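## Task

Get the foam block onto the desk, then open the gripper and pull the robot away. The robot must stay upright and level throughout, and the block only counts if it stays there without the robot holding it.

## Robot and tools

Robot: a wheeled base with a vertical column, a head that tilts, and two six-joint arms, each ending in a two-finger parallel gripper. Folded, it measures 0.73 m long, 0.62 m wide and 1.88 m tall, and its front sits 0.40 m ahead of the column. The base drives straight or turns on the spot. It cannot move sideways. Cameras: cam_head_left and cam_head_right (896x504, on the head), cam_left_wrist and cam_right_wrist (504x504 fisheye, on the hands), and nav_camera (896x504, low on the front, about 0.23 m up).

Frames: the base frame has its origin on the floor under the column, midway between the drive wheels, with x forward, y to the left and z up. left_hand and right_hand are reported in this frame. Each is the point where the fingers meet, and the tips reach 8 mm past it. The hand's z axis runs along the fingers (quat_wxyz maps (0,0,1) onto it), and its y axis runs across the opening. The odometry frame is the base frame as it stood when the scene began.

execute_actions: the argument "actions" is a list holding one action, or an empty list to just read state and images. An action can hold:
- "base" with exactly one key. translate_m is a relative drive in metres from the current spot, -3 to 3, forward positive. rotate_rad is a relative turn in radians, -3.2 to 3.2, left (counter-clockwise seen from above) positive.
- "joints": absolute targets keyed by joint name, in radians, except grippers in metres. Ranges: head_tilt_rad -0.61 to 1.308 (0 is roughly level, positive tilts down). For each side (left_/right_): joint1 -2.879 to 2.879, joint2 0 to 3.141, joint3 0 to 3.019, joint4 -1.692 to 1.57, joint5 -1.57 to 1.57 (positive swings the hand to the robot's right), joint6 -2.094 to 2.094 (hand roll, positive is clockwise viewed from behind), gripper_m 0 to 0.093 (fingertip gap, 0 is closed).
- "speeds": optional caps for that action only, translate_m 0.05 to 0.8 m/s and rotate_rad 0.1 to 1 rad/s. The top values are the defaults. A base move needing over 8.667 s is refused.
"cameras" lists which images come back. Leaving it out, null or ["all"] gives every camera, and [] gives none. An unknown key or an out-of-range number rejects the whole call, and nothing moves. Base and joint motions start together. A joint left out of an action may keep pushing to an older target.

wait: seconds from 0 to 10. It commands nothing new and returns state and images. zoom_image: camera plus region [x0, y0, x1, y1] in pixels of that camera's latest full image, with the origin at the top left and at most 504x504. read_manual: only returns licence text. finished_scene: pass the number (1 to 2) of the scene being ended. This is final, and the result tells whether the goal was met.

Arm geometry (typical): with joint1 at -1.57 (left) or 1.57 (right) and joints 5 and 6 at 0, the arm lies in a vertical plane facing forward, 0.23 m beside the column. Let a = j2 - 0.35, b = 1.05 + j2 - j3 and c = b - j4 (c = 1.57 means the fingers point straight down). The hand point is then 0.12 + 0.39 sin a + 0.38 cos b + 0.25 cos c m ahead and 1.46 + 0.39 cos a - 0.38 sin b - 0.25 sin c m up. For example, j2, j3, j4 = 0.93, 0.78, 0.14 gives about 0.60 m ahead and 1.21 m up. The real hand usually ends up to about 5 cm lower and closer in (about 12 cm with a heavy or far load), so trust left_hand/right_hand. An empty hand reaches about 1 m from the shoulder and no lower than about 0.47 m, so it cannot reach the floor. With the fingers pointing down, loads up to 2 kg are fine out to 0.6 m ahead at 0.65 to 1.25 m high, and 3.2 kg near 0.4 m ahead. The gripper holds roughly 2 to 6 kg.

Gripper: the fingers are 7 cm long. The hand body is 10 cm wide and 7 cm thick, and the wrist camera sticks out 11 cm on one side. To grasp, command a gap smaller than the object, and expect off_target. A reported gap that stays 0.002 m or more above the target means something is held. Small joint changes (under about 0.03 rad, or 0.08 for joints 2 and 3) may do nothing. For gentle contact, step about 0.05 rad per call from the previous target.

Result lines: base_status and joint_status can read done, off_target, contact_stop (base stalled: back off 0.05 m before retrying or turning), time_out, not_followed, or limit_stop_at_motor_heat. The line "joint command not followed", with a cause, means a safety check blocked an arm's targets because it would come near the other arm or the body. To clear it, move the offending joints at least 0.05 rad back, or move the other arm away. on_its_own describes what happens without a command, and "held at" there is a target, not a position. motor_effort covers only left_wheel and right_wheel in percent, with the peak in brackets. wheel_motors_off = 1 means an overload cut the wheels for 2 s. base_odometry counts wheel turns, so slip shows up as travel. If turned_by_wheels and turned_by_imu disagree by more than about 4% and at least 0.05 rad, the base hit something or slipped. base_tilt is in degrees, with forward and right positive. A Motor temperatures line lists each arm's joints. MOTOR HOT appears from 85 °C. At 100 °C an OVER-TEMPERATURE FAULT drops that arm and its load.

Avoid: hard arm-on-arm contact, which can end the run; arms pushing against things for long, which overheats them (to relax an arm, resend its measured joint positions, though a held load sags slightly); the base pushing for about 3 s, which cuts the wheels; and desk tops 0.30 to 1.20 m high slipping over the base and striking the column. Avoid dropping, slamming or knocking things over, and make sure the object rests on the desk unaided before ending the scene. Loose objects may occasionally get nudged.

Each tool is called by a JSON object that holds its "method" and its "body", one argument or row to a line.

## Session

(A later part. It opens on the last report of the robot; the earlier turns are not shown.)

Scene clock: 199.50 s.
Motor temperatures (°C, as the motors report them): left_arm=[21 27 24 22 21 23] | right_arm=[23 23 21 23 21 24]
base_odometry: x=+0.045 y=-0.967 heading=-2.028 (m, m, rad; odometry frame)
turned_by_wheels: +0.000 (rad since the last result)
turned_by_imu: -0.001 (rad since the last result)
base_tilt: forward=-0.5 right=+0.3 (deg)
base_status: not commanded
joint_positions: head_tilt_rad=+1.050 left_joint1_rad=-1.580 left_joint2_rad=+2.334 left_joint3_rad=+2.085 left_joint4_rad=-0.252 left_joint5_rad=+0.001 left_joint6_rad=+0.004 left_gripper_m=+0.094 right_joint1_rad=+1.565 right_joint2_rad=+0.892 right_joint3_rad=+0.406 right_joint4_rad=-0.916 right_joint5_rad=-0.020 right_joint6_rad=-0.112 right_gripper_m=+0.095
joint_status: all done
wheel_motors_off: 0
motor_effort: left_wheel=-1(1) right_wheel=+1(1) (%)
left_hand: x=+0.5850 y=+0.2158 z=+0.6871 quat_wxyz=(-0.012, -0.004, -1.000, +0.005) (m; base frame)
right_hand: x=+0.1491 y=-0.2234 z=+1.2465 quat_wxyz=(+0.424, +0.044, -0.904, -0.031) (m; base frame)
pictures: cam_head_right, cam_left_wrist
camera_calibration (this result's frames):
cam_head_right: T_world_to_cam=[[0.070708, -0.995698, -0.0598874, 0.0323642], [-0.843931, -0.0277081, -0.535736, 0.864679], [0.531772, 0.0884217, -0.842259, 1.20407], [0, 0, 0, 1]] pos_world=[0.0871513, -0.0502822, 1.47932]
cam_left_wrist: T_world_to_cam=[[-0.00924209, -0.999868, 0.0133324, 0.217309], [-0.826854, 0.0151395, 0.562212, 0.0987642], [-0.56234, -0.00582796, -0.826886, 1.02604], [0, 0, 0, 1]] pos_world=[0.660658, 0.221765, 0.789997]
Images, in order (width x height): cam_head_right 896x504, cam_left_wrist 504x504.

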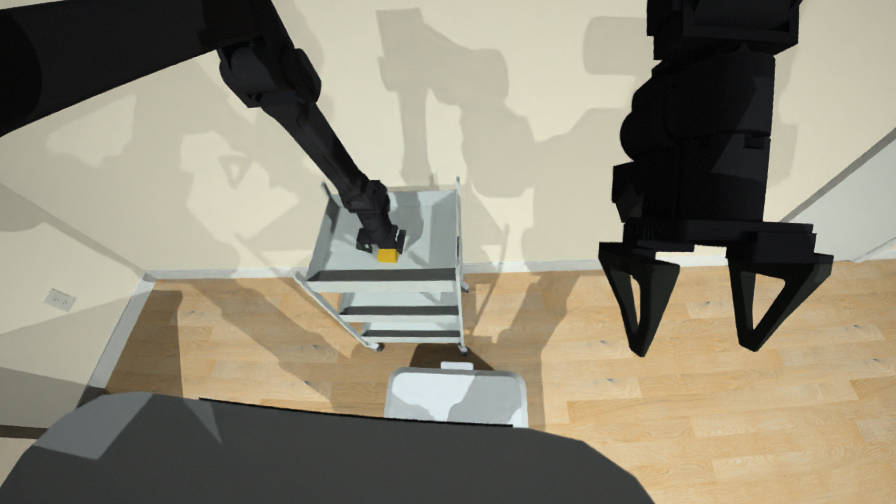

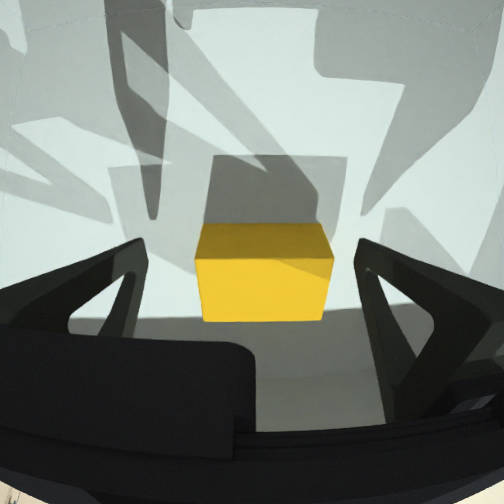

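{"method": "zoom_image", "body": {
  "camera": "cam_left_wrist",
  "region": [120, 170, 400, 350]
}}

{"method": "zoom_image", "body": {
  "camera": "cam_head_right",
  "region": [330, 200, 430, 290]
}}

Region (120, 170, 400, 350) of cam_left_wrist's 504x504 image, scaled by 1.800, with more detail than that image has; it fills the top 324 rows of this view, and the rest is white.

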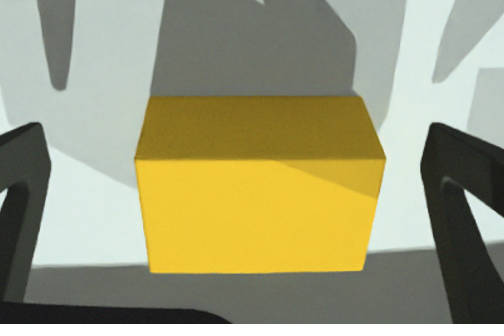

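Region (330, 200, 430, 290) of cam_head_right's 896x504 image, scaled by 5.040, with more detail than that image has; it fills the top 454 rows of this view, and the rest is white.

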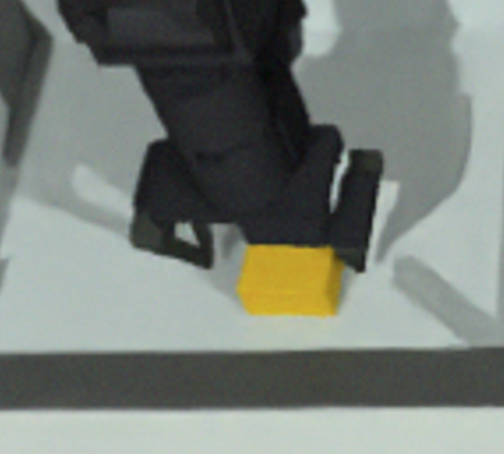

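{"method": "execute_actions", "body": {
  "actions": [
    {"joints": {"left_joint2_rad": 2.36}}
  ],
  "cameras": ["cam_left_wrist"]
}}

Scene clock: 228.23 s.
Motor temperatures (°C, as the motors report them): left_arm=[21 27 24 22 21 23] | right_arm=[23 23 21 23 21 24]
base_odometry: x=+0.045 y=-0.967 heading=-2.028 (m, m, rad; odometry frame)
turned_by_wheels: +0.000 (rad since the last result)
turned_by_imu: -0.001 (rad since the last result)
base_tilt: forward=-0.5 right=+0.2 (deg)
base_status: not commanded
joint_positions: head_tilt_rad=+1.050 left_joint1_rad=-1.580 left_joint2_rad=+2.347 left_joint3_rad=+2.085 left_joint4_rad=-0.252 left_joint5_rad=+0.001 left_joint6_rad=+0.004 left_gripper_m=+0.094 right_joint1_rad=+1.565 right_joint2_rad=+0.892 right_joint3_rad=+0.406 right_joint4_rad=-0.916 right_joint5_rad=-0.020 right_joint6_rad=-0.112 right_gripper_m=+0.095
joint_status: all done
wheel_motors_off: 0
motor_effort: left_wheel=+0(0) right_wheel=+0(1) (%)
left_hand: x=+0.5747 y=+0.2158 z=+0.6810 quat_wxyz=(-0.005, -0.004, -1.000, +0.005) (m; base frame)
right_hand: x=+0.1491 y=-0.2234 z=+1.2465 quat_wxyz=(+0.424, +0.044, -0.904, -0.031) (m; base frame)
pictures: cam_left_wrist
camera_calibration (this result's frames):
cam_left_wrist: T_world_to_cam=[[-0.00917114, -0.999868, 0.0133933, 0.217211], [-0.819273, 0.0151927, 0.573202, 0.0818075], [-0.57333, -0.00571585, -0.819305, 1.01634], [0, 0, 0, 1]] pos_world=[0.651714, 0.221749, 0.782892]
Images, in order (width x height): cam_left_wrist 504x504.

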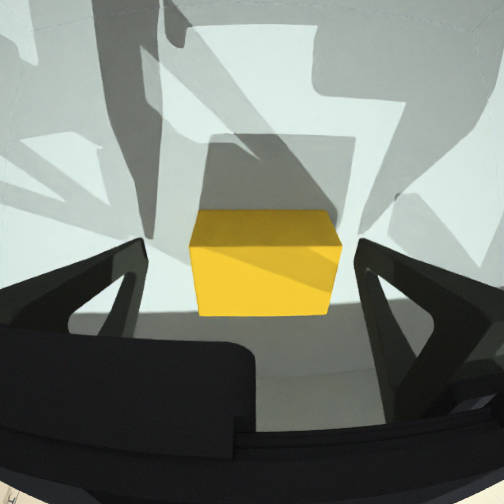

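{"method": "zoom_image", "body": {
  "camera": "cam_left_wrist",
  "region": [110, 170, 400, 350]
}}

Region (110, 170, 400, 350) of cam_left_wrist's 504x504 image, scaled by 1.738, with more detail than that image has; it fills the top 313 rows of this view, and the rest is white.

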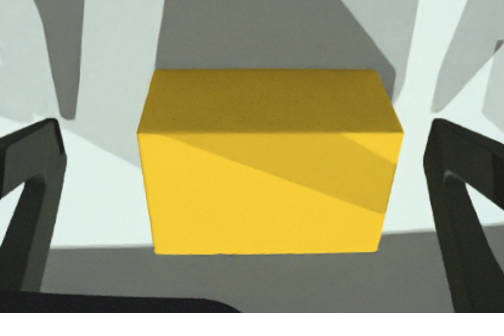

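{"method": "execute_actions", "body": {
  "actions": [
    {"joints": {"left_gripper_m": 0.03}}
  ],
  "cameras": ["cam_left_wrist"]
}}

Scene clock: 240.77 s.
Motor temperatures (°C, as the motors report them): left_arm=[21 27 24 22 21 23] | right_arm=[23 23 21 23 21 24]
base_odometry: x=+0.045 y=-0.967 heading=-2.028 (m, m, rad; odometry frame)
turned_by_wheels: +0.000 (rad since the last result)
turned_by_imu: -0.001 (rad since the last result)
base_tilt: forward=-0.5 right=+0.2 (deg)
base_status: not commanded
joint_positions: head_tilt_rad=+1.050 left_joint1_rad=-1.580 left_joint2_rad=+2.347 left_joint3_rad=+2.085 left_joint4_rad=-0.252 left_joint5_rad=+0.001 left_joint6_rad=+0.004 left_gripper_m=+0.053 right_joint1_rad=+1.565 right_joint2_rad=+0.892 right_joint3_rad=+0.406 right_joint4_rad=-0.916 right_joint5_rad=-0.020 right_joint6_rad=-0.112 right_gripper_m=+0.095
joint_status: left_gripper_m off_target (ended at +0.053, target +0.030)
wheel_motors_off: 0
motor_effort: left_wheel=-1(1) right_wheel=+0(0) (%)
left_hand: x=+0.5747 y=+0.2158 z=+0.6810 quat_wxyz=(-0.005, -0.004, -1.000, +0.005) (m; base frame)
right_hand: x=+0.1491 y=-0.2234 z=+1.2465 quat_wxyz=(+0.424, +0.044, -0.904, -0.031) (m; base frame)
pictures: cam_left_wrist
camera_calibration (this result's frames):
cam_left_wrist: T_world_to_cam=[[-0.00917114, -0.999868, 0.0133933, 0.217211], [-0.819273, 0.0151927, 0.573202, 0.0818075], [-0.57333, -0.00571585, -0.819305, 1.01634], [0, 0, 0, 1]] pos_world=[0.651714, 0.221749, 0.782892]
Images, in order (width x height): cam_left_wrist 504x504.

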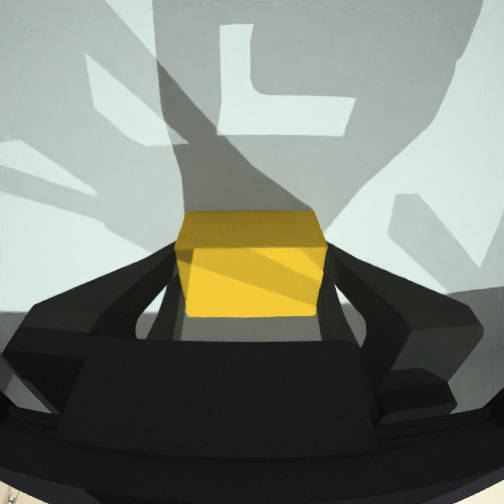

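{"method": "execute_actions", "body": {
  "actions": [
    {"joints": {"left_joint1_rad": -1.58, "left_joint2_rad": 1.794, "left_joint3_rad": 1.603, "left_joint4_rad": -0.33, "left_joint5_rad": 0, "left_joint6_rad": 0, "left_gripper_m": 0.03, "head_tilt_rad": 0.7}}
  ],
  "cameras": ["cam_head_left", "cam_left_wrist"]
}}

Scene clock: 286.10 s.
Motor temperatures (°C, as the motors report them): left_arm=[21 27 24 22 21 23] | right_arm=[23 23 21 23 21 24]
base_odometry: x=+0.045 y=-0.967 heading=-2.028 (m, m, rad; odometry frame)
turned_by_wheels: +0.000 (rad since the last result)
turned_by_imu: -0.001 (rad since the last result)
base_tilt: forward=-0.6 right=+0.0 (deg)
base_status: not commanded
joint_positions: head_tilt_rad=+0.717 left_joint1_rad=-1.580 left_joint2_rad=+1.791 left_joint3_rad=+1.610 left_joint4_rad=-0.329 left_joint5_rad=+0.001 left_joint6_rad=+0.004 left_gripper_m=+0.053 right_joint1_rad=+1.565 right_joint2_rad=+0.892 right_joint3_rad=+0.406 right_joint4_rad=-0.916 right_joint5_rad=-0.020 right_joint6_rad=-0.112 right_gripper_m=+0.095
joint_status: left_gripper_m off_target (ended at +0.053, target +0.030); the others done
wheel_motors_off: 0
motor_effort: left_wheel=-1(1) right_wheel=+1(0) (%)
left_hand: x=+0.6371 y=+0.2173 z=+0.8988 quat_wxyz=(-0.007, -0.004, -1.000, +0.005) (m; base frame)
right_hand: x=+0.1491 y=-0.2234 z=+1.2465 quat_wxyz=(+0.424, +0.044, -0.904, -0.031) (m; base frame)
pictures: cam_head_left, cam_left_wrist
camera_calibration (this result's frames):
cam_head_left: T_world_to_cam=[[0.0738114, -0.996362, -0.0425968, 0.0942026], [-0.626162, -0.0130576, -0.779584, 1.22894], [0.776191, 0.0842146, -0.624848, 0.854348], [0, 0, 0, 1]] pos_world=[0.0994273, 0.0379583, 1.49592]
cam_left_wrist: T_world_to_cam=[[-0.0091915, -0.999868, 0.013376, 0.216358], [-0.821454, 0.0151777, 0.570072, 0.0122265], [-0.5702, -0.00574795, -0.821486, 1.23052], [0, 0, 0, 1]] pos_world=[0.713674, 0.223217, 1.00099]
Images, in order (width x height): cam_head_left 896x504, cam_left_wrist 504x504.

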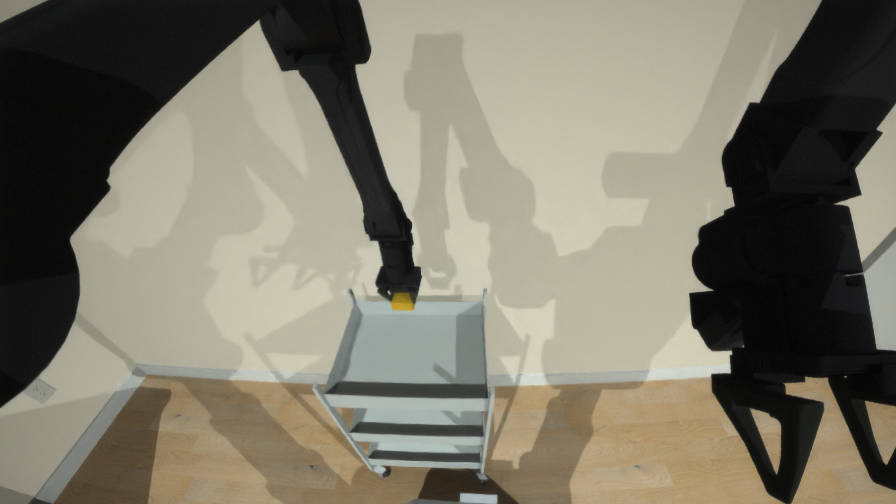

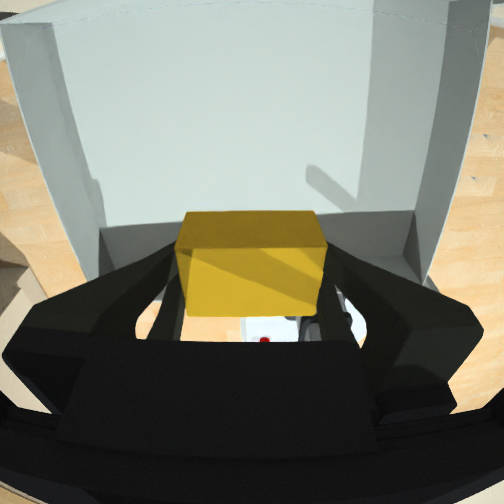

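{"method": "execute_actions", "body": {
  "actions": [
    {"base": {"translate_m": -0.25}}
  ],
  "cameras": []
}}

{"method": "execute_actions", "body": {
  "actions": [
    {"base": {"rotate_rad": -1.87}, "joints": {"head_tilt_rad": 0.6}}
  ],
  "cameras": ["cam_head_left", "cam_head_right", "cam_left_wrist", "nav_camera"]
}}

Scene clock: 294.50 s.
Motor temperatures (°C, as the motors report them): left_arm=[21 28 24 22 21 23] | right_arm=[23 23 21 23 21 24]
base_odometry: x=+0.155 y=-0.742 heading=-2.027 (m, m, rad; odometry frame)
turned_by_wheels: +0.000 (rad since the last result)
turned_by_imu: -0.001 (rad since the last result)
base_tilt: forward=-0.5 right=+0.2 (deg)
base_status: done
joint_positions: head_tilt_rad=+0.716 left_joint1_rad=-1.580 left_joint2_rad=+1.792 left_joint3_rad=+1.606 left_joint4_rad=-0.329 left_joint5_rad=+0.001 left_joint6_rad=+0.004 left_gripper_m=+0.053 right_joint1_rad=+1.565 right_joint2_rad=+0.892 right_joint3_rad=+0.404 right_joint4_rad=-0.916 right_joint5_rad=-0.020 right_joint6_rad=-0.112 right_gripper_m=+0.095
joint_status: not commanded
wheel_motors_off: 0
motor_effort: left_wheel=+0(49) right_wheel=-2(43) (%)
left_hand: x=+0.6348 y=+0.2173 z=+0.8981 quat_wxyz=(-0.005, -0.004, -1.000, +0.005) (m; base frame)
right_hand: x=+0.1480 y=-0.2234 z=+1.2468 quat_wxyz=(+0.425, +0.044, -0.904, -0.031) (m; base frame)
pictures: none
No camera images: the call's "cameras" was empty. Leave "cameras" out to get every camera's image.

Scene clock: 297.70 s.
Motor temperatures (°C, as the motors report them): left_arm=[21 28 24 22 21 23] | right_arm=[23 23 21 23 21 24]
base_odometry: x=+0.155 y=-0.742 heading=+2.386 (m, m, rad; odometry frame)
turned_by_wheels: -1.870 (rad since the last result)
turned_by_imu: -1.860 (rad since the last result)
base_tilt: forward=-0.5 right=+0.2 (deg)
base_status: done
joint_positions: head_tilt_rad=+0.617 left_joint1_rad=-1.580 left_joint2_rad=+1.792 left_joint3_rad=+1.606 left_joint4_rad=-0.329 left_joint5_rad=+0.001 left_joint6_rad=+0.004 left_gripper_m=+0.053 right_joint1_rad=+1.565 right_joint2_rad=+0.892 right_joint3_rad=+0.404 right_joint4_rad=-0.916 right_joint5_rad=-0.020 right_joint6_rad=-0.112 right_gripper_m=+0.095
joint_status: all done
wheel_motors_off: 0
motor_effort: left_wheel=+1(34) right_wheel=-1(23) (%)
left_hand: x=+0.6348 y=+0.2170 z=+0.8981 quat_wxyz=(-0.005, -0.004, -1.000, +0.005) (m; base frame)
right_hand: x=+0.1480 y=-0.2234 z=+1.2468 quat_wxyz=(+0.425, +0.044, -0.904, -0.031) (m; base frame)
pictures: cam_head_left, cam_head_right, cam_left_wrist, nav_camera
camera_calibration (this result's frames):
cam_head_left: T_world_to_cam=[[0.077669, -0.996362, -0.0350732, 0.0824233], [-0.545832, -0.0130576, -0.837793, 1.31457], [0.834287, 0.0842146, -0.54486, 0.728262], [0, 0, 0, 1]] pos_world=[0.103552, 0.0379583, 1.50103]
cam_head_right: T_world_to_cam=[[0.0892956, -0.995698, -0.0247471, -0.0226812], [-0.541775, -0.0277081, -0.840067, 1.31824], [0.835767, 0.0884217, -0.541918, 0.726344], [0, 0, 0, 1]] pos_world=[0.109161, -0.0502822, 1.50047]
cam_left_wrist: T_world_to_cam=[[-0.00936186, -0.999862, 0.0137236, 0.215855], [-0.81927, 0.0155384, 0.573197, 0.0064396], [-0.573331, -0.00587717, -0.819303, 1.22874], [0, 0, 0, 1]] pos_world=[0.71177, 0.222947, 1.00005]
Images, in order (width x height): cam_head_left 896x504, cam_head_right 896x504, cam_left_wrist 504x504, nav_camera 896x504.

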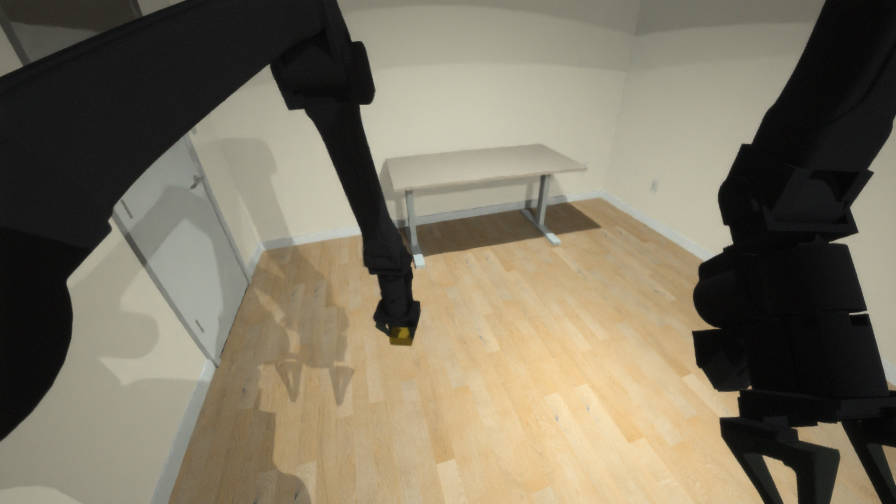

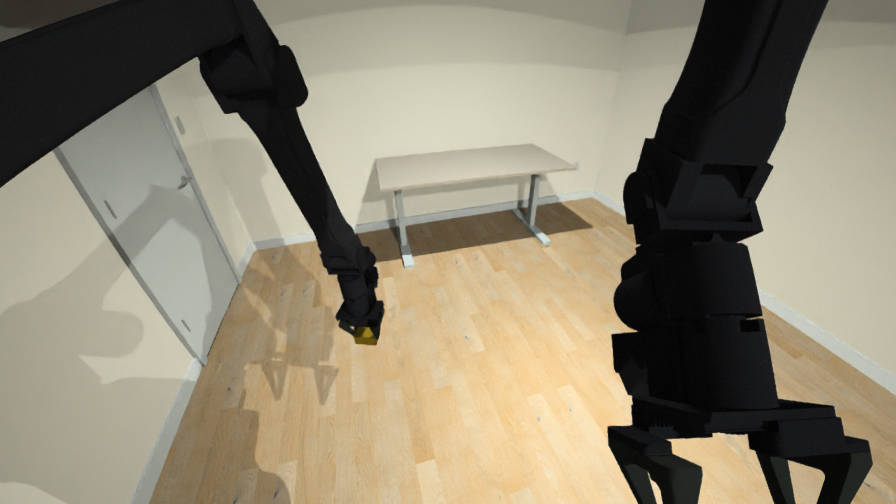

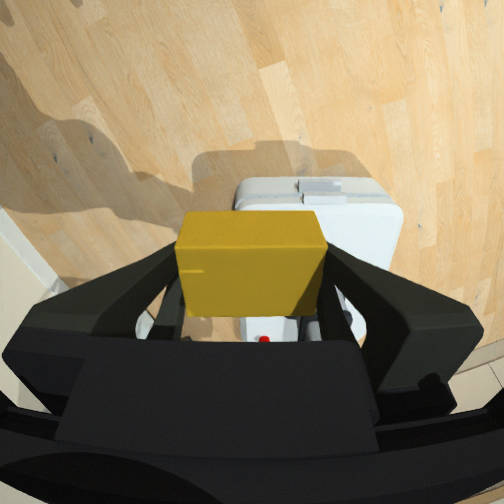

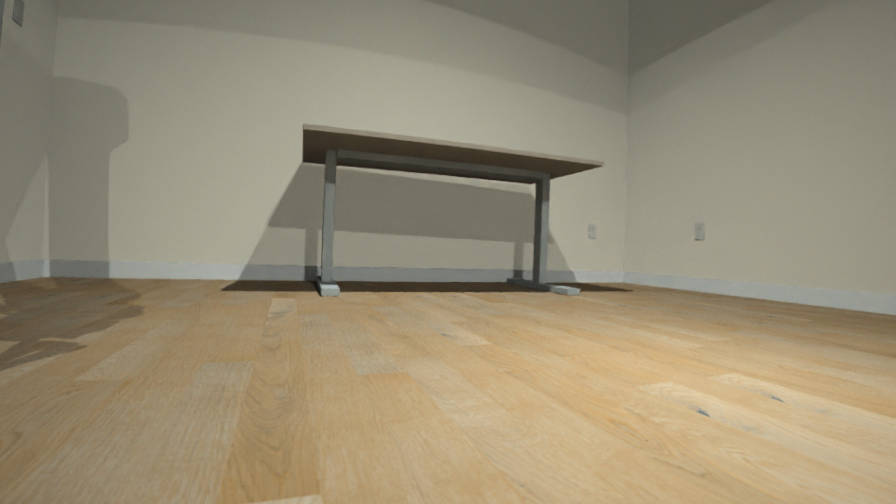

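{"method": "zoom_image", "body": {
  "camera": "cam_head_right",
  "region": [360, 130, 600, 280]
}}

{"method": "zoom_image", "body": {
  "camera": "cam_head_left",
  "region": [370, 130, 610, 280]
}}

{"method": "zoom_image", "body": {
  "camera": "nav_camera",
  "region": [280, 110, 620, 310]
}}

Region (360, 130, 600, 280) of cam_head_right's 896x504 image, scaled by 2.100, with more detail than that image has; it fills the top 315 rows of this view, and the rest is white.

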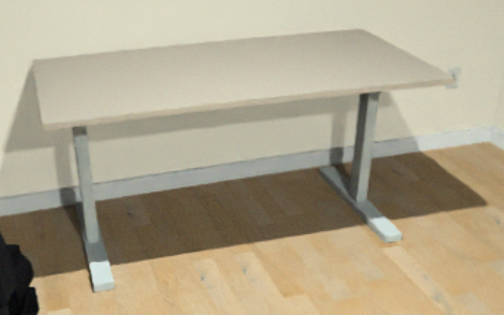

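Region (370, 130, 610, 280) of cam_head_left's 896x504 image, scaled by 2.100, with more detail than that image has; it fills the top 315 rows of this view, and the rest is white.

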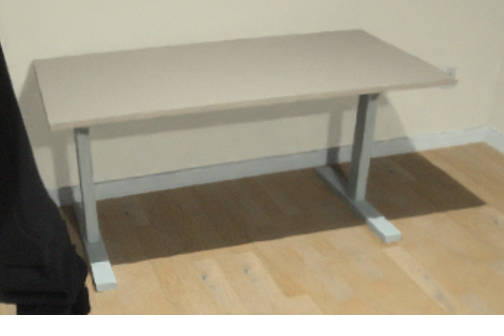

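Region (280, 110, 620, 310) of nav_camera's 896x504 image, scaled by 1.482, with more detail than that image has; it fills the top 296 rows of this view, and the rest is white.

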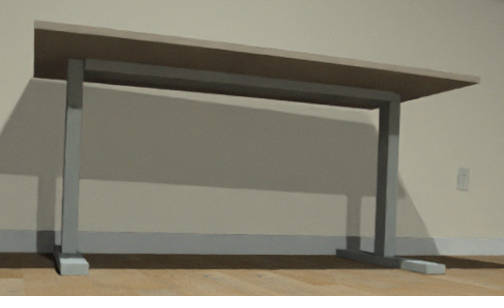

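{"method": "execute_actions", "body": {
  "actions": [
    {"base": {"translate_m": 1.85}, "joints": {"left_joint1_rad": -1.58, "left_joint2_rad": 1.995, "left_joint3_rad": 1.812, "left_joint4_rad": -0.325, "left_joint5_rad": 0, "left_joint6_rad": 0, "left_gripper_m": 0.03, "head_tilt_rad": 0.95}}
  ],
  "cameras": ["cam_head_left", "cam_head_right", "cam_left_wrist", "nav_camera"]
}}

Scene clock: 323.50 s.
Motor temperatures (°C, as the motors report them): left_arm=[21 29 24 22 21 23] | right_arm=[23 24 21 23 21 24]
base_odometry: x=-1.192 y=+0.526 heading=+2.386 (m, m, rad; odometry frame)
turned_by_wheels: +0.000 (rad since the last result)
turned_by_imu: +0.000 (rad since the last result)
base_tilt: forward=-0.6 right=+0.4 (deg)
base_status: done
joint_positions: head_tilt_rad=+0.951 left_joint1_rad=-1.580 left_joint2_rad=+2.001 left_joint3_rad=+1.796 left_joint4_rad=-0.329 left_joint5_rad=+0.001 left_joint6_rad=+0.004 left_gripper_m=+0.053 right_joint1_rad=+1.565 right_joint2_rad=+0.892 right_joint3_rad=+0.407 right_joint4_rad=-0.916 right_joint5_rad=-0.020 right_joint6_rad=-0.112 right_gripper_m=+0.095
joint_status: left_gripper_m off_target (ended at +0.053, target +0.030); the others done
wheel_motors_off: 0
motor_effort: left_wheel=+0(53) right_wheel=+0(33) (%)
left_hand: x=+0.6239 y=+0.2164 z=+0.8150 quat_wxyz=(+0.005, -0.004, -1.000, +0.005) (m; base frame)
right_hand: x=+0.1493 y=-0.2234 z=+1.2464 quat_wxyz=(+0.424, +0.044, -0.904, -0.031) (m; base frame)
pictures: cam_head_left, cam_head_right, cam_left_wrist, nav_camera
camera_calibration (this result's frames):
cam_head_left: T_world_to_cam=[[0.0619004, -0.996362, -0.0585743, 0.119403], [-0.790094, -0.0130576, -0.612846, 0.980365], [0.609852, 0.0842146, -0.788028, 1.11396], [0, 0, 0, 1]] pos_world=[0.0878374, 0.0379583, 1.48564]
cam_head_right: T_world_to_cam=[[0.0762675, -0.995698, -0.0526251, 0.0209023], [-0.787006, -0.0277081, -0.616323, 0.985937], [0.612213, 0.0884217, -0.785733, 1.113], [0, 0, 0, 1]] pos_world=[0.0929527, -0.0502822, 1.48327]
cam_left_wrist: T_world_to_cam=[[-0.00925082, -0.999862, 0.0138157, 0.216106], [-0.807287, 0.0156208, 0.589952, 0.0240027], [-0.590086, -0.00569569, -0.80732, 1.15506], [0, 0, 0, 1]] pos_world=[0.702963, 0.22228, 0.91536]
Images, in order (width x height): cam_head_left 896x504, cam_head_right 896x504, cam_left_wrist 504x504, nav_camera 896x504.

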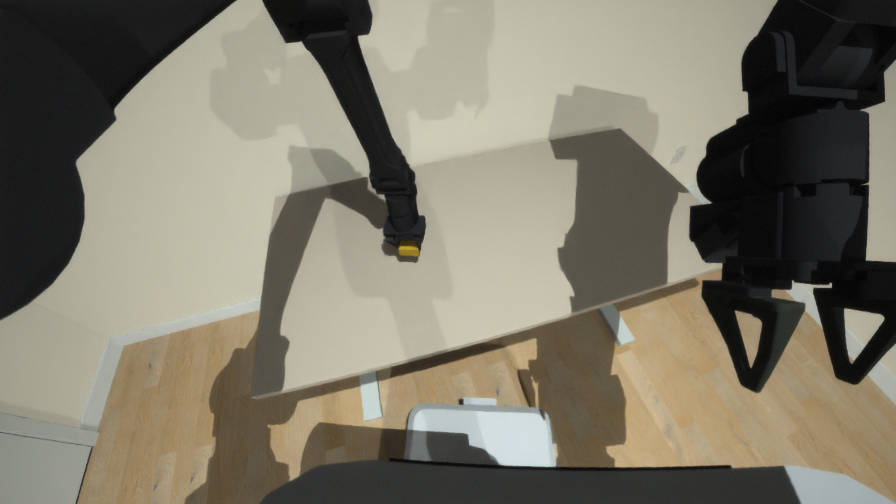

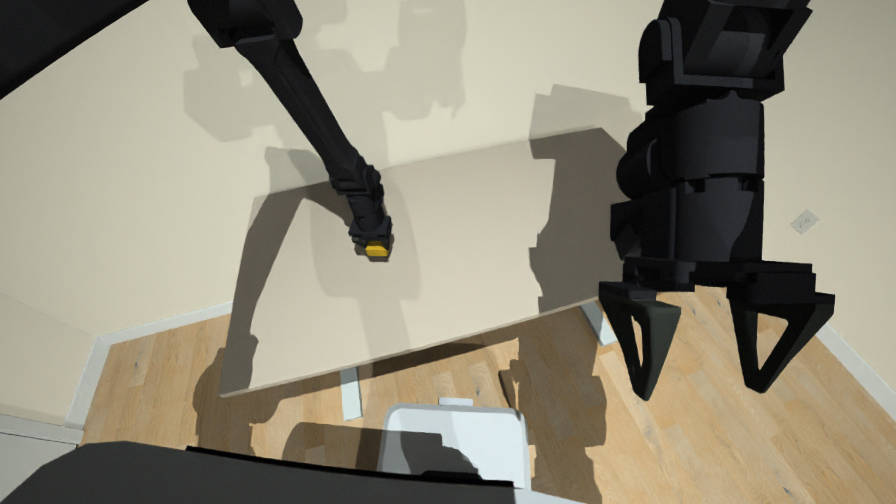

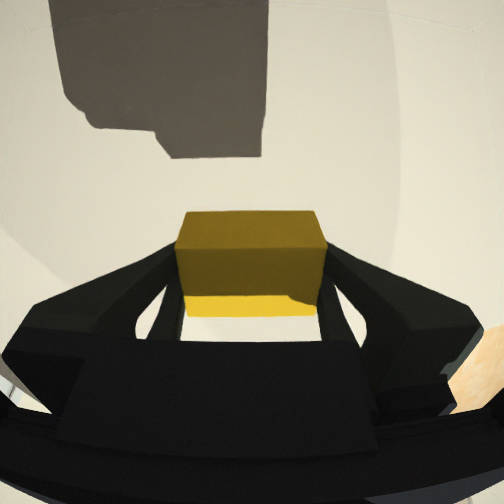

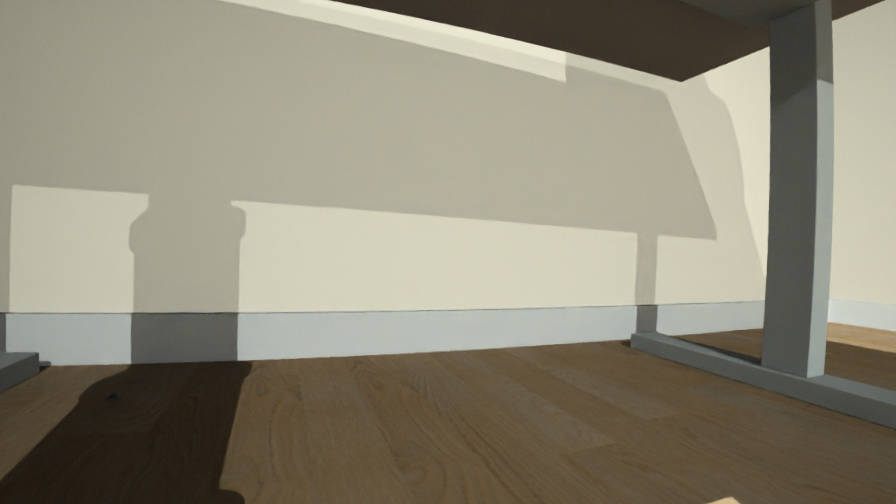

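{"method": "zoom_image", "body": {
  "camera": "cam_head_left",
  "region": [230, 340, 400, 440]
}}

{"method": "zoom_image", "body": {
  "camera": "cam_head_right",
  "region": [200, 340, 370, 440]
}}

{"method": "zoom_image", "body": {
  "camera": "cam_head_left",
  "region": [360, 200, 460, 290]
}}

Region (230, 340, 400, 440) of cam_head_left's 896x504 image, scaled by 2.965, with more detail than that image has; it fills the top 296 rows of this view, and the rest is white.

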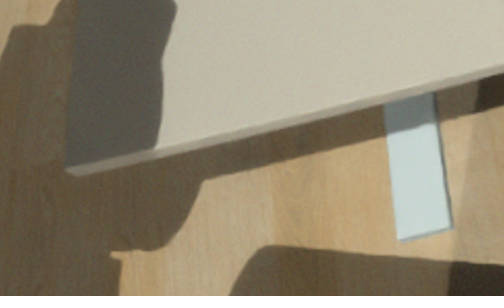

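Region (200, 340, 370, 440) of cam_head_right's 896x504 image, scaled by 2.965, with more detail than that image has; it fills the top 296 rows of this view, and the rest is white.

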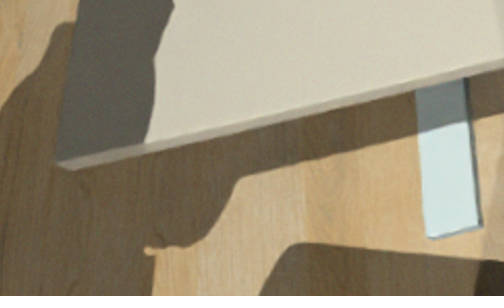

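Region (360, 200, 460, 290) of cam_head_left's 896x504 image, scaled by 5.040, with more detail than that image has; it fills the top 454 rows of this view, and the rest is white.

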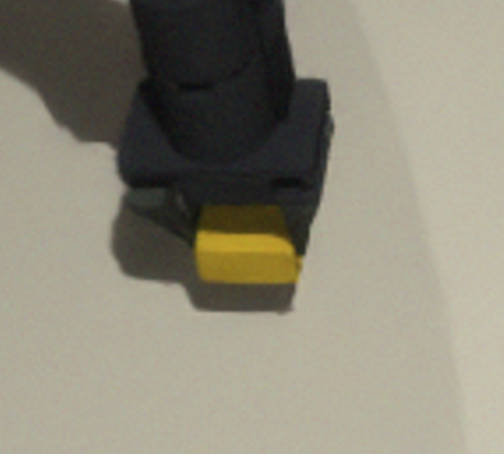

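{"method": "zoom_image", "body": {
  "camera": "cam_left_wrist",
  "region": [40, 40, 360, 270]
}}

Region (40, 40, 360, 270) of cam_left_wrist's 504x504 image, scaled by 1.575, with more detail than that image has; it fills the top 362 rows of this view, and the rest is white.

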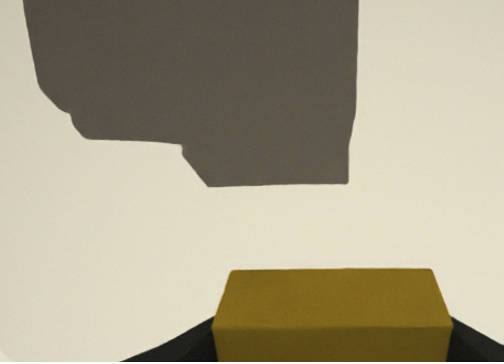

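{"method": "execute_actions", "body": {
  "actions": [
    {"joints": {"left_joint1_rad": -1.58, "left_joint2_rad": 2.145, "left_joint3_rad": 1.984, "left_joint4_rad": -0.336, "left_joint5_rad": 0, "left_joint6_rad": 0, "left_gripper_m": 0.03}}
  ],
  "cameras": ["cam_head_left", "cam_left_wrist"]
}}

Scene clock: 352.30 s.
Motor temperatures (°C, as the motors report them): left_arm=[21 30 25 22 21 23] | right_arm=[23 24 21 23 21 24]
base_odometry: x=-1.192 y=+0.526 heading=+2.386 (m, m, rad; odometry frame)
turned_by_wheels: +0.000 (rad since the last result)
turned_by_imu: -0.001 (rad since the last result)
base_tilt: forward=-0.5 right=+0.1 (deg)
base_status: not commanded
joint_positions: head_tilt_rad=+0.951 left_joint1_rad=-1.580 left_joint2_rad=+2.148 left_joint3_rad=+1.963 left_joint4_rad=-0.332 left_joint5_rad=+0.001 left_joint6_rad=+0.004 left_gripper_m=+0.053 right_joint1_rad=+1.565 right_joint2_rad=+0.892 right_joint3_rad=+0.407 right_joint4_rad=-0.916 right_joint5_rad=-0.020 right_joint6_rad=-0.112 right_gripper_m=+0.095
joint_status: left_gripper_m off_target (ended at +0.053, target +0.030); the others done
wheel_motors_off: 0
motor_effort: left_wheel=+0(0) right_wheel=+0(0) (%)
left_hand: x=+0.6269 y=+0.2159 z=+0.7621 quat_wxyz=(-0.003, -0.004, -1.000, +0.005) (m; base frame)
right_hand: x=+0.1493 y=-0.2234 z=+1.2464 quat_wxyz=(+0.424, +0.044, -0.904, -0.031) (m; base frame)
pictures: cam_head_left, cam_left_wrist
camera_calibration (this result's frames):
cam_head_left: T_world_to_cam=[[0.0619004, -0.996362, -0.0585743, 0.119403], [-0.790094, -0.0130576, -0.612846, 0.980365], [0.609852, 0.0842146, -0.788028, 1.11396], [0, 0, 0, 1]] pos_world=[0.0878374, 0.0379583, 1.48564]
cam_left_wrist: T_world_to_cam=[[-0.00934348, -0.999862, 0.0137391, 0.216523], [-0.817297, 0.0155524, 0.576007, 0.0745378], [-0.576141, -0.00584704, -0.81733, 1.11304], [0, 0, 0, 1]] pos_world=[0.704208, 0.221842, 0.863809]
Images, in order (width x height): cam_head_left 896x504, cam_left_wrist 504x504.

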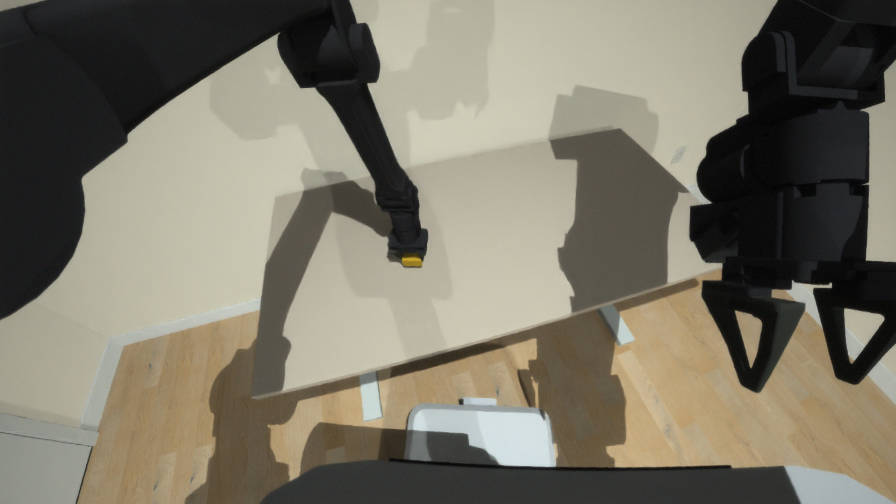

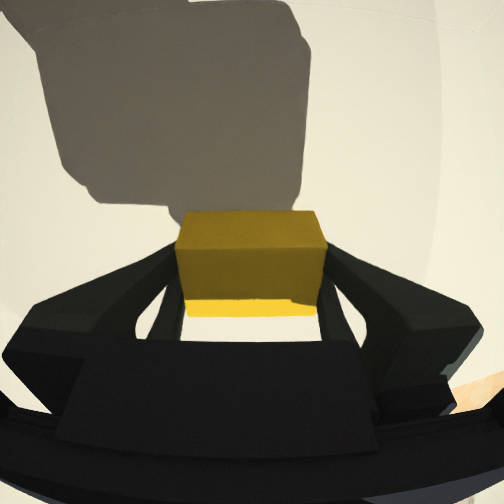

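{"method": "zoom_image", "body": {
  "camera": "cam_left_wrist",
  "region": [60, 130, 360, 280]
}}

{"method": "zoom_image", "body": {
  "camera": "cam_head_left",
  "region": [370, 220, 450, 290]
}}

Region (60, 130, 360, 280) of cam_left_wrist's 504x504 image, scaled by 1.680, with more detail than that image has.

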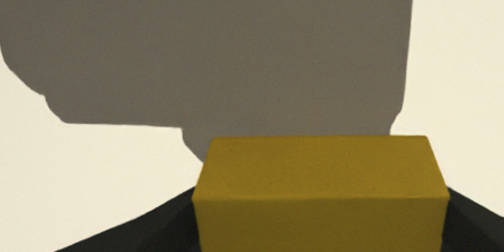

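Region (370, 220, 450, 290) of cam_head_left's 896x504 image, scaled by 6.300, with more detail than that image has; it fills the top 441 rows of this view, and the rest is white.

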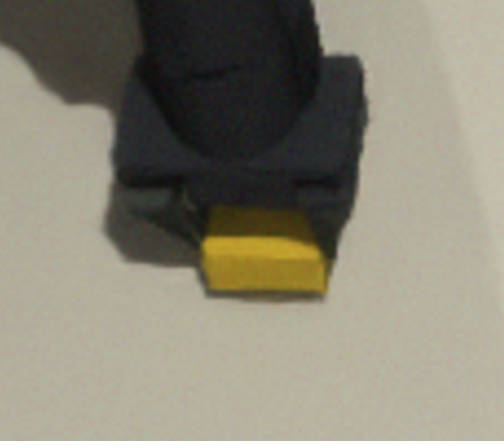

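{"method": "execute_actions", "body": {
  "actions": [
    {"joints": {"left_joint2_rad": 2.188}}
  ],
  "cameras": ["cam_head_left", "cam_left_wrist"]
}}

Scene clock: 363.27 s.
Motor temperatures (°C, as the motors report them): left_arm=[21 30 25 22 21 23] | right_arm=[23 24 21 23 21 24]
base_odometry: x=-1.192 y=+0.526 heading=+2.386 (m, m, rad; odometry frame)
turned_by_wheels: +0.000 (rad since the last result)
turned_by_imu: -0.001 (rad since the last result)
base_tilt: forward=-0.5 right=+0.2 (deg)
base_status: not commanded
joint_positions: head_tilt_rad=+0.951 left_joint1_rad=-1.580 left_joint2_rad=+2.181 left_joint3_rad=+1.965 left_joint4_rad=-0.332 left_joint5_rad=+0.001 left_joint6_rad=+0.004 left_gripper_m=+0.053 right_joint1_rad=+1.565 right_joint2_rad=+0.892 right_joint3_rad=+0.407 right_joint4_rad=-0.916 right_joint5_rad=-0.020 right_joint6_rad=-0.112 right_gripper_m=+0.095
joint_status: all done
wheel_motors_off: 0
motor_effort: left_wheel=-1(0) right_wheel=+0(0) (%)
left_hand: x=+0.6049 y=+0.2159 z=+0.7461 quat_wxyz=(+0.012, -0.004, -1.000, +0.005) (m; base frame)
right_hand: x=+0.1493 y=-0.2234 z=+1.2464 quat_wxyz=(+0.424, +0.044, -0.904, -0.031) (m; base frame)
pictures: cam_head_left, cam_left_wrist
camera_calibration (this result's frames):
cam_head_left: T_world_to_cam=[[0.0619004, -0.996362, -0.0585743, 0.119403], [-0.790094, -0.0130576, -0.612846, 0.980365], [0.609852, 0.0842146, -0.788028, 1.11396], [0, 0, 0, 1]] pos_world=[0.0878374, 0.0379583, 1.48564]
cam_left_wrist: T_world_to_cam=[[-0.00917575, -0.999862, 0.0138758, 0.216307], [-0.799108, 0.0156737, 0.600983, 0.0362101], [-0.601117, -0.00557377, -0.799142, 1.08877], [0, 0, 0, 1]] pos_world=[0.685398, 0.221778, 0.845317]
Images, in order (width x height): cam_head_left 896x504, cam_left_wrist 504x504.

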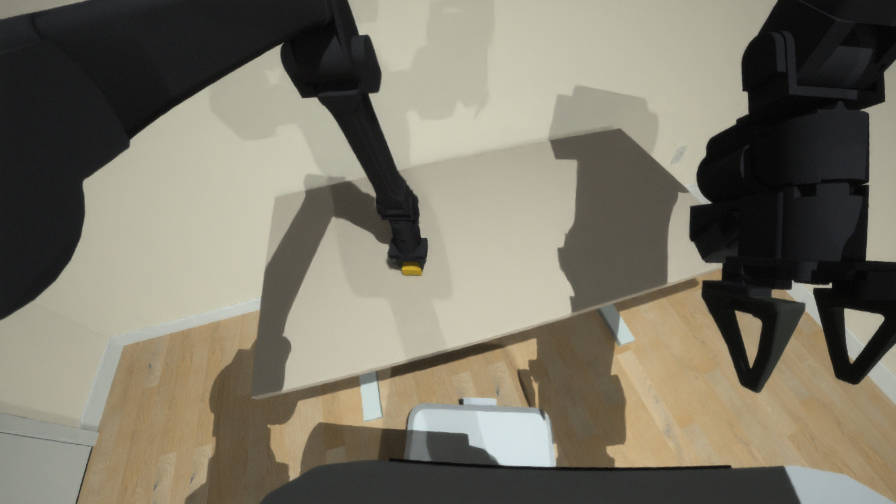

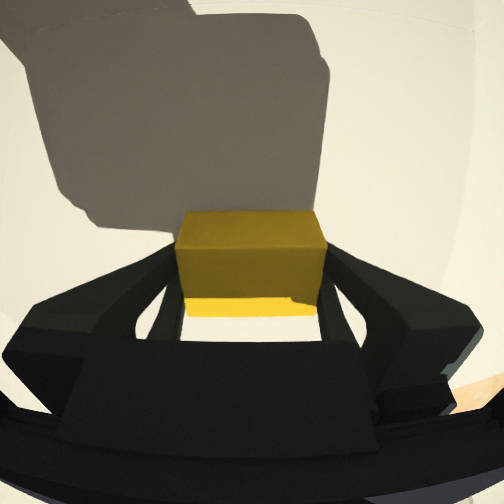

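{"method": "zoom_image", "body": {
  "camera": "cam_head_left",
  "region": [370, 225, 450, 295]
}}

{"method": "zoom_image", "body": {
  "camera": "cam_left_wrist",
  "region": [60, 130, 360, 340]
}}

Region (370, 225, 450, 295) of cam_head_left's 896x504 image, scaled by 6.300, with more detail than that image has; it fills the top 441 rows of this view, and the rest is white.

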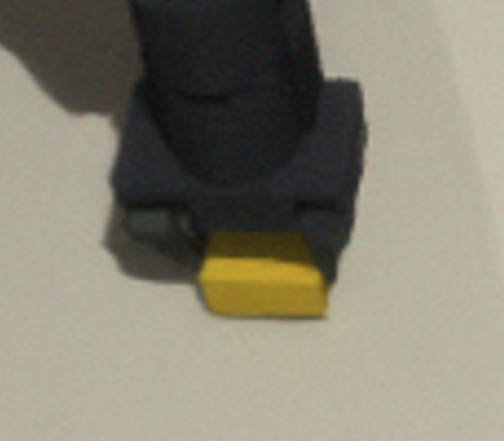

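Region (60, 130, 360, 340) of cam_left_wrist's 504x504 image, scaled by 1.680, with more detail than that image has; it fills the top 353 rows of this view, and the rest is white.

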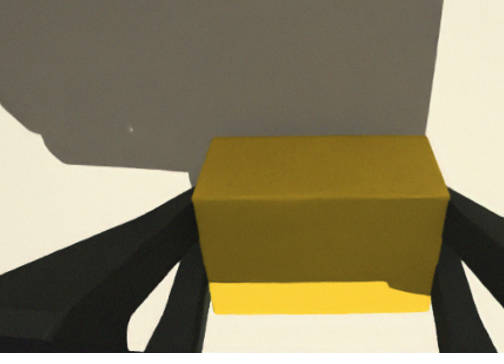

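{"method": "execute_actions", "body": {
  "actions": [
    {"joints": {"left_gripper_m": 0.09}}
  ],
  "cameras": ["cam_left_wrist"]
}}

Scene clock: 367.07 s.
Motor temperatures (°C, as the motors report them): left_arm=[21 30 25 22 21 23] | right_arm=[23 24 21 23 21 24]
base_odometry: x=-1.192 y=+0.526 heading=+2.386 (m, m, rad; odometry frame)
turned_by_wheels: +0.000 (rad since the last result)
turned_by_imu: -0.001 (rad since the last result)
base_tilt: forward=-0.5 right=+0.1 (deg)
base_status: not commanded
joint_positions: head_tilt_rad=+0.951 left_joint1_rad=-1.580 left_joint2_rad=+2.181 left_joint3_rad=+1.965 left_joint4_rad=-0.332 left_joint5_rad=+0.001 left_joint6_rad=+0.004 left_gripper_m=+0.090 right_joint1_rad=+1.565 right_joint2_rad=+0.892 right_joint3_rad=+0.407 right_joint4_rad=-0.916 right_joint5_rad=-0.020 right_joint6_rad=-0.112 right_gripper_m=+0.095
joint_status: all done
wheel_motors_off: 0
motor_effort: left_wheel=-1(0) right_wheel=+0(0) (%)
left_hand: x=+0.6049 y=+0.2159 z=+0.7461 quat_wxyz=(+0.012, -0.004, -1.000, +0.005) (m; base frame)
right_hand: x=+0.1493 y=-0.2234 z=+1.2464 quat_wxyz=(+0.424, +0.044, -0.904, -0.031) (m; base frame)
pictures: cam_left_wrist
camera_calibration (this result's frames):
cam_left_wrist: T_world_to_cam=[[-0.00917575, -0.999862, 0.0138758, 0.216307], [-0.799108, 0.0156737, 0.600983, 0.0362101], [-0.601117, -0.00557377, -0.799142, 1.08877], [0, 0, 0, 1]] pos_world=[0.685398, 0.221778, 0.845317]
Images, in order (width x height): cam_left_wrist 504x504.

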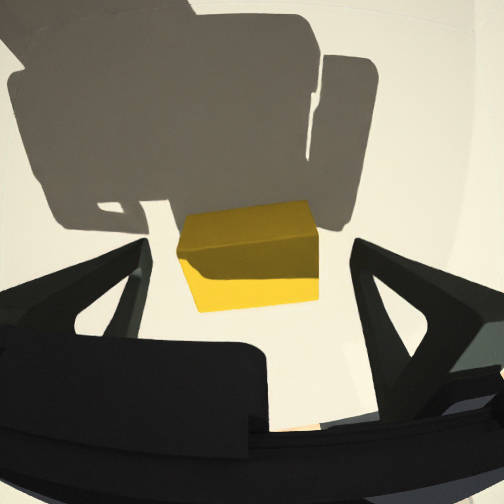

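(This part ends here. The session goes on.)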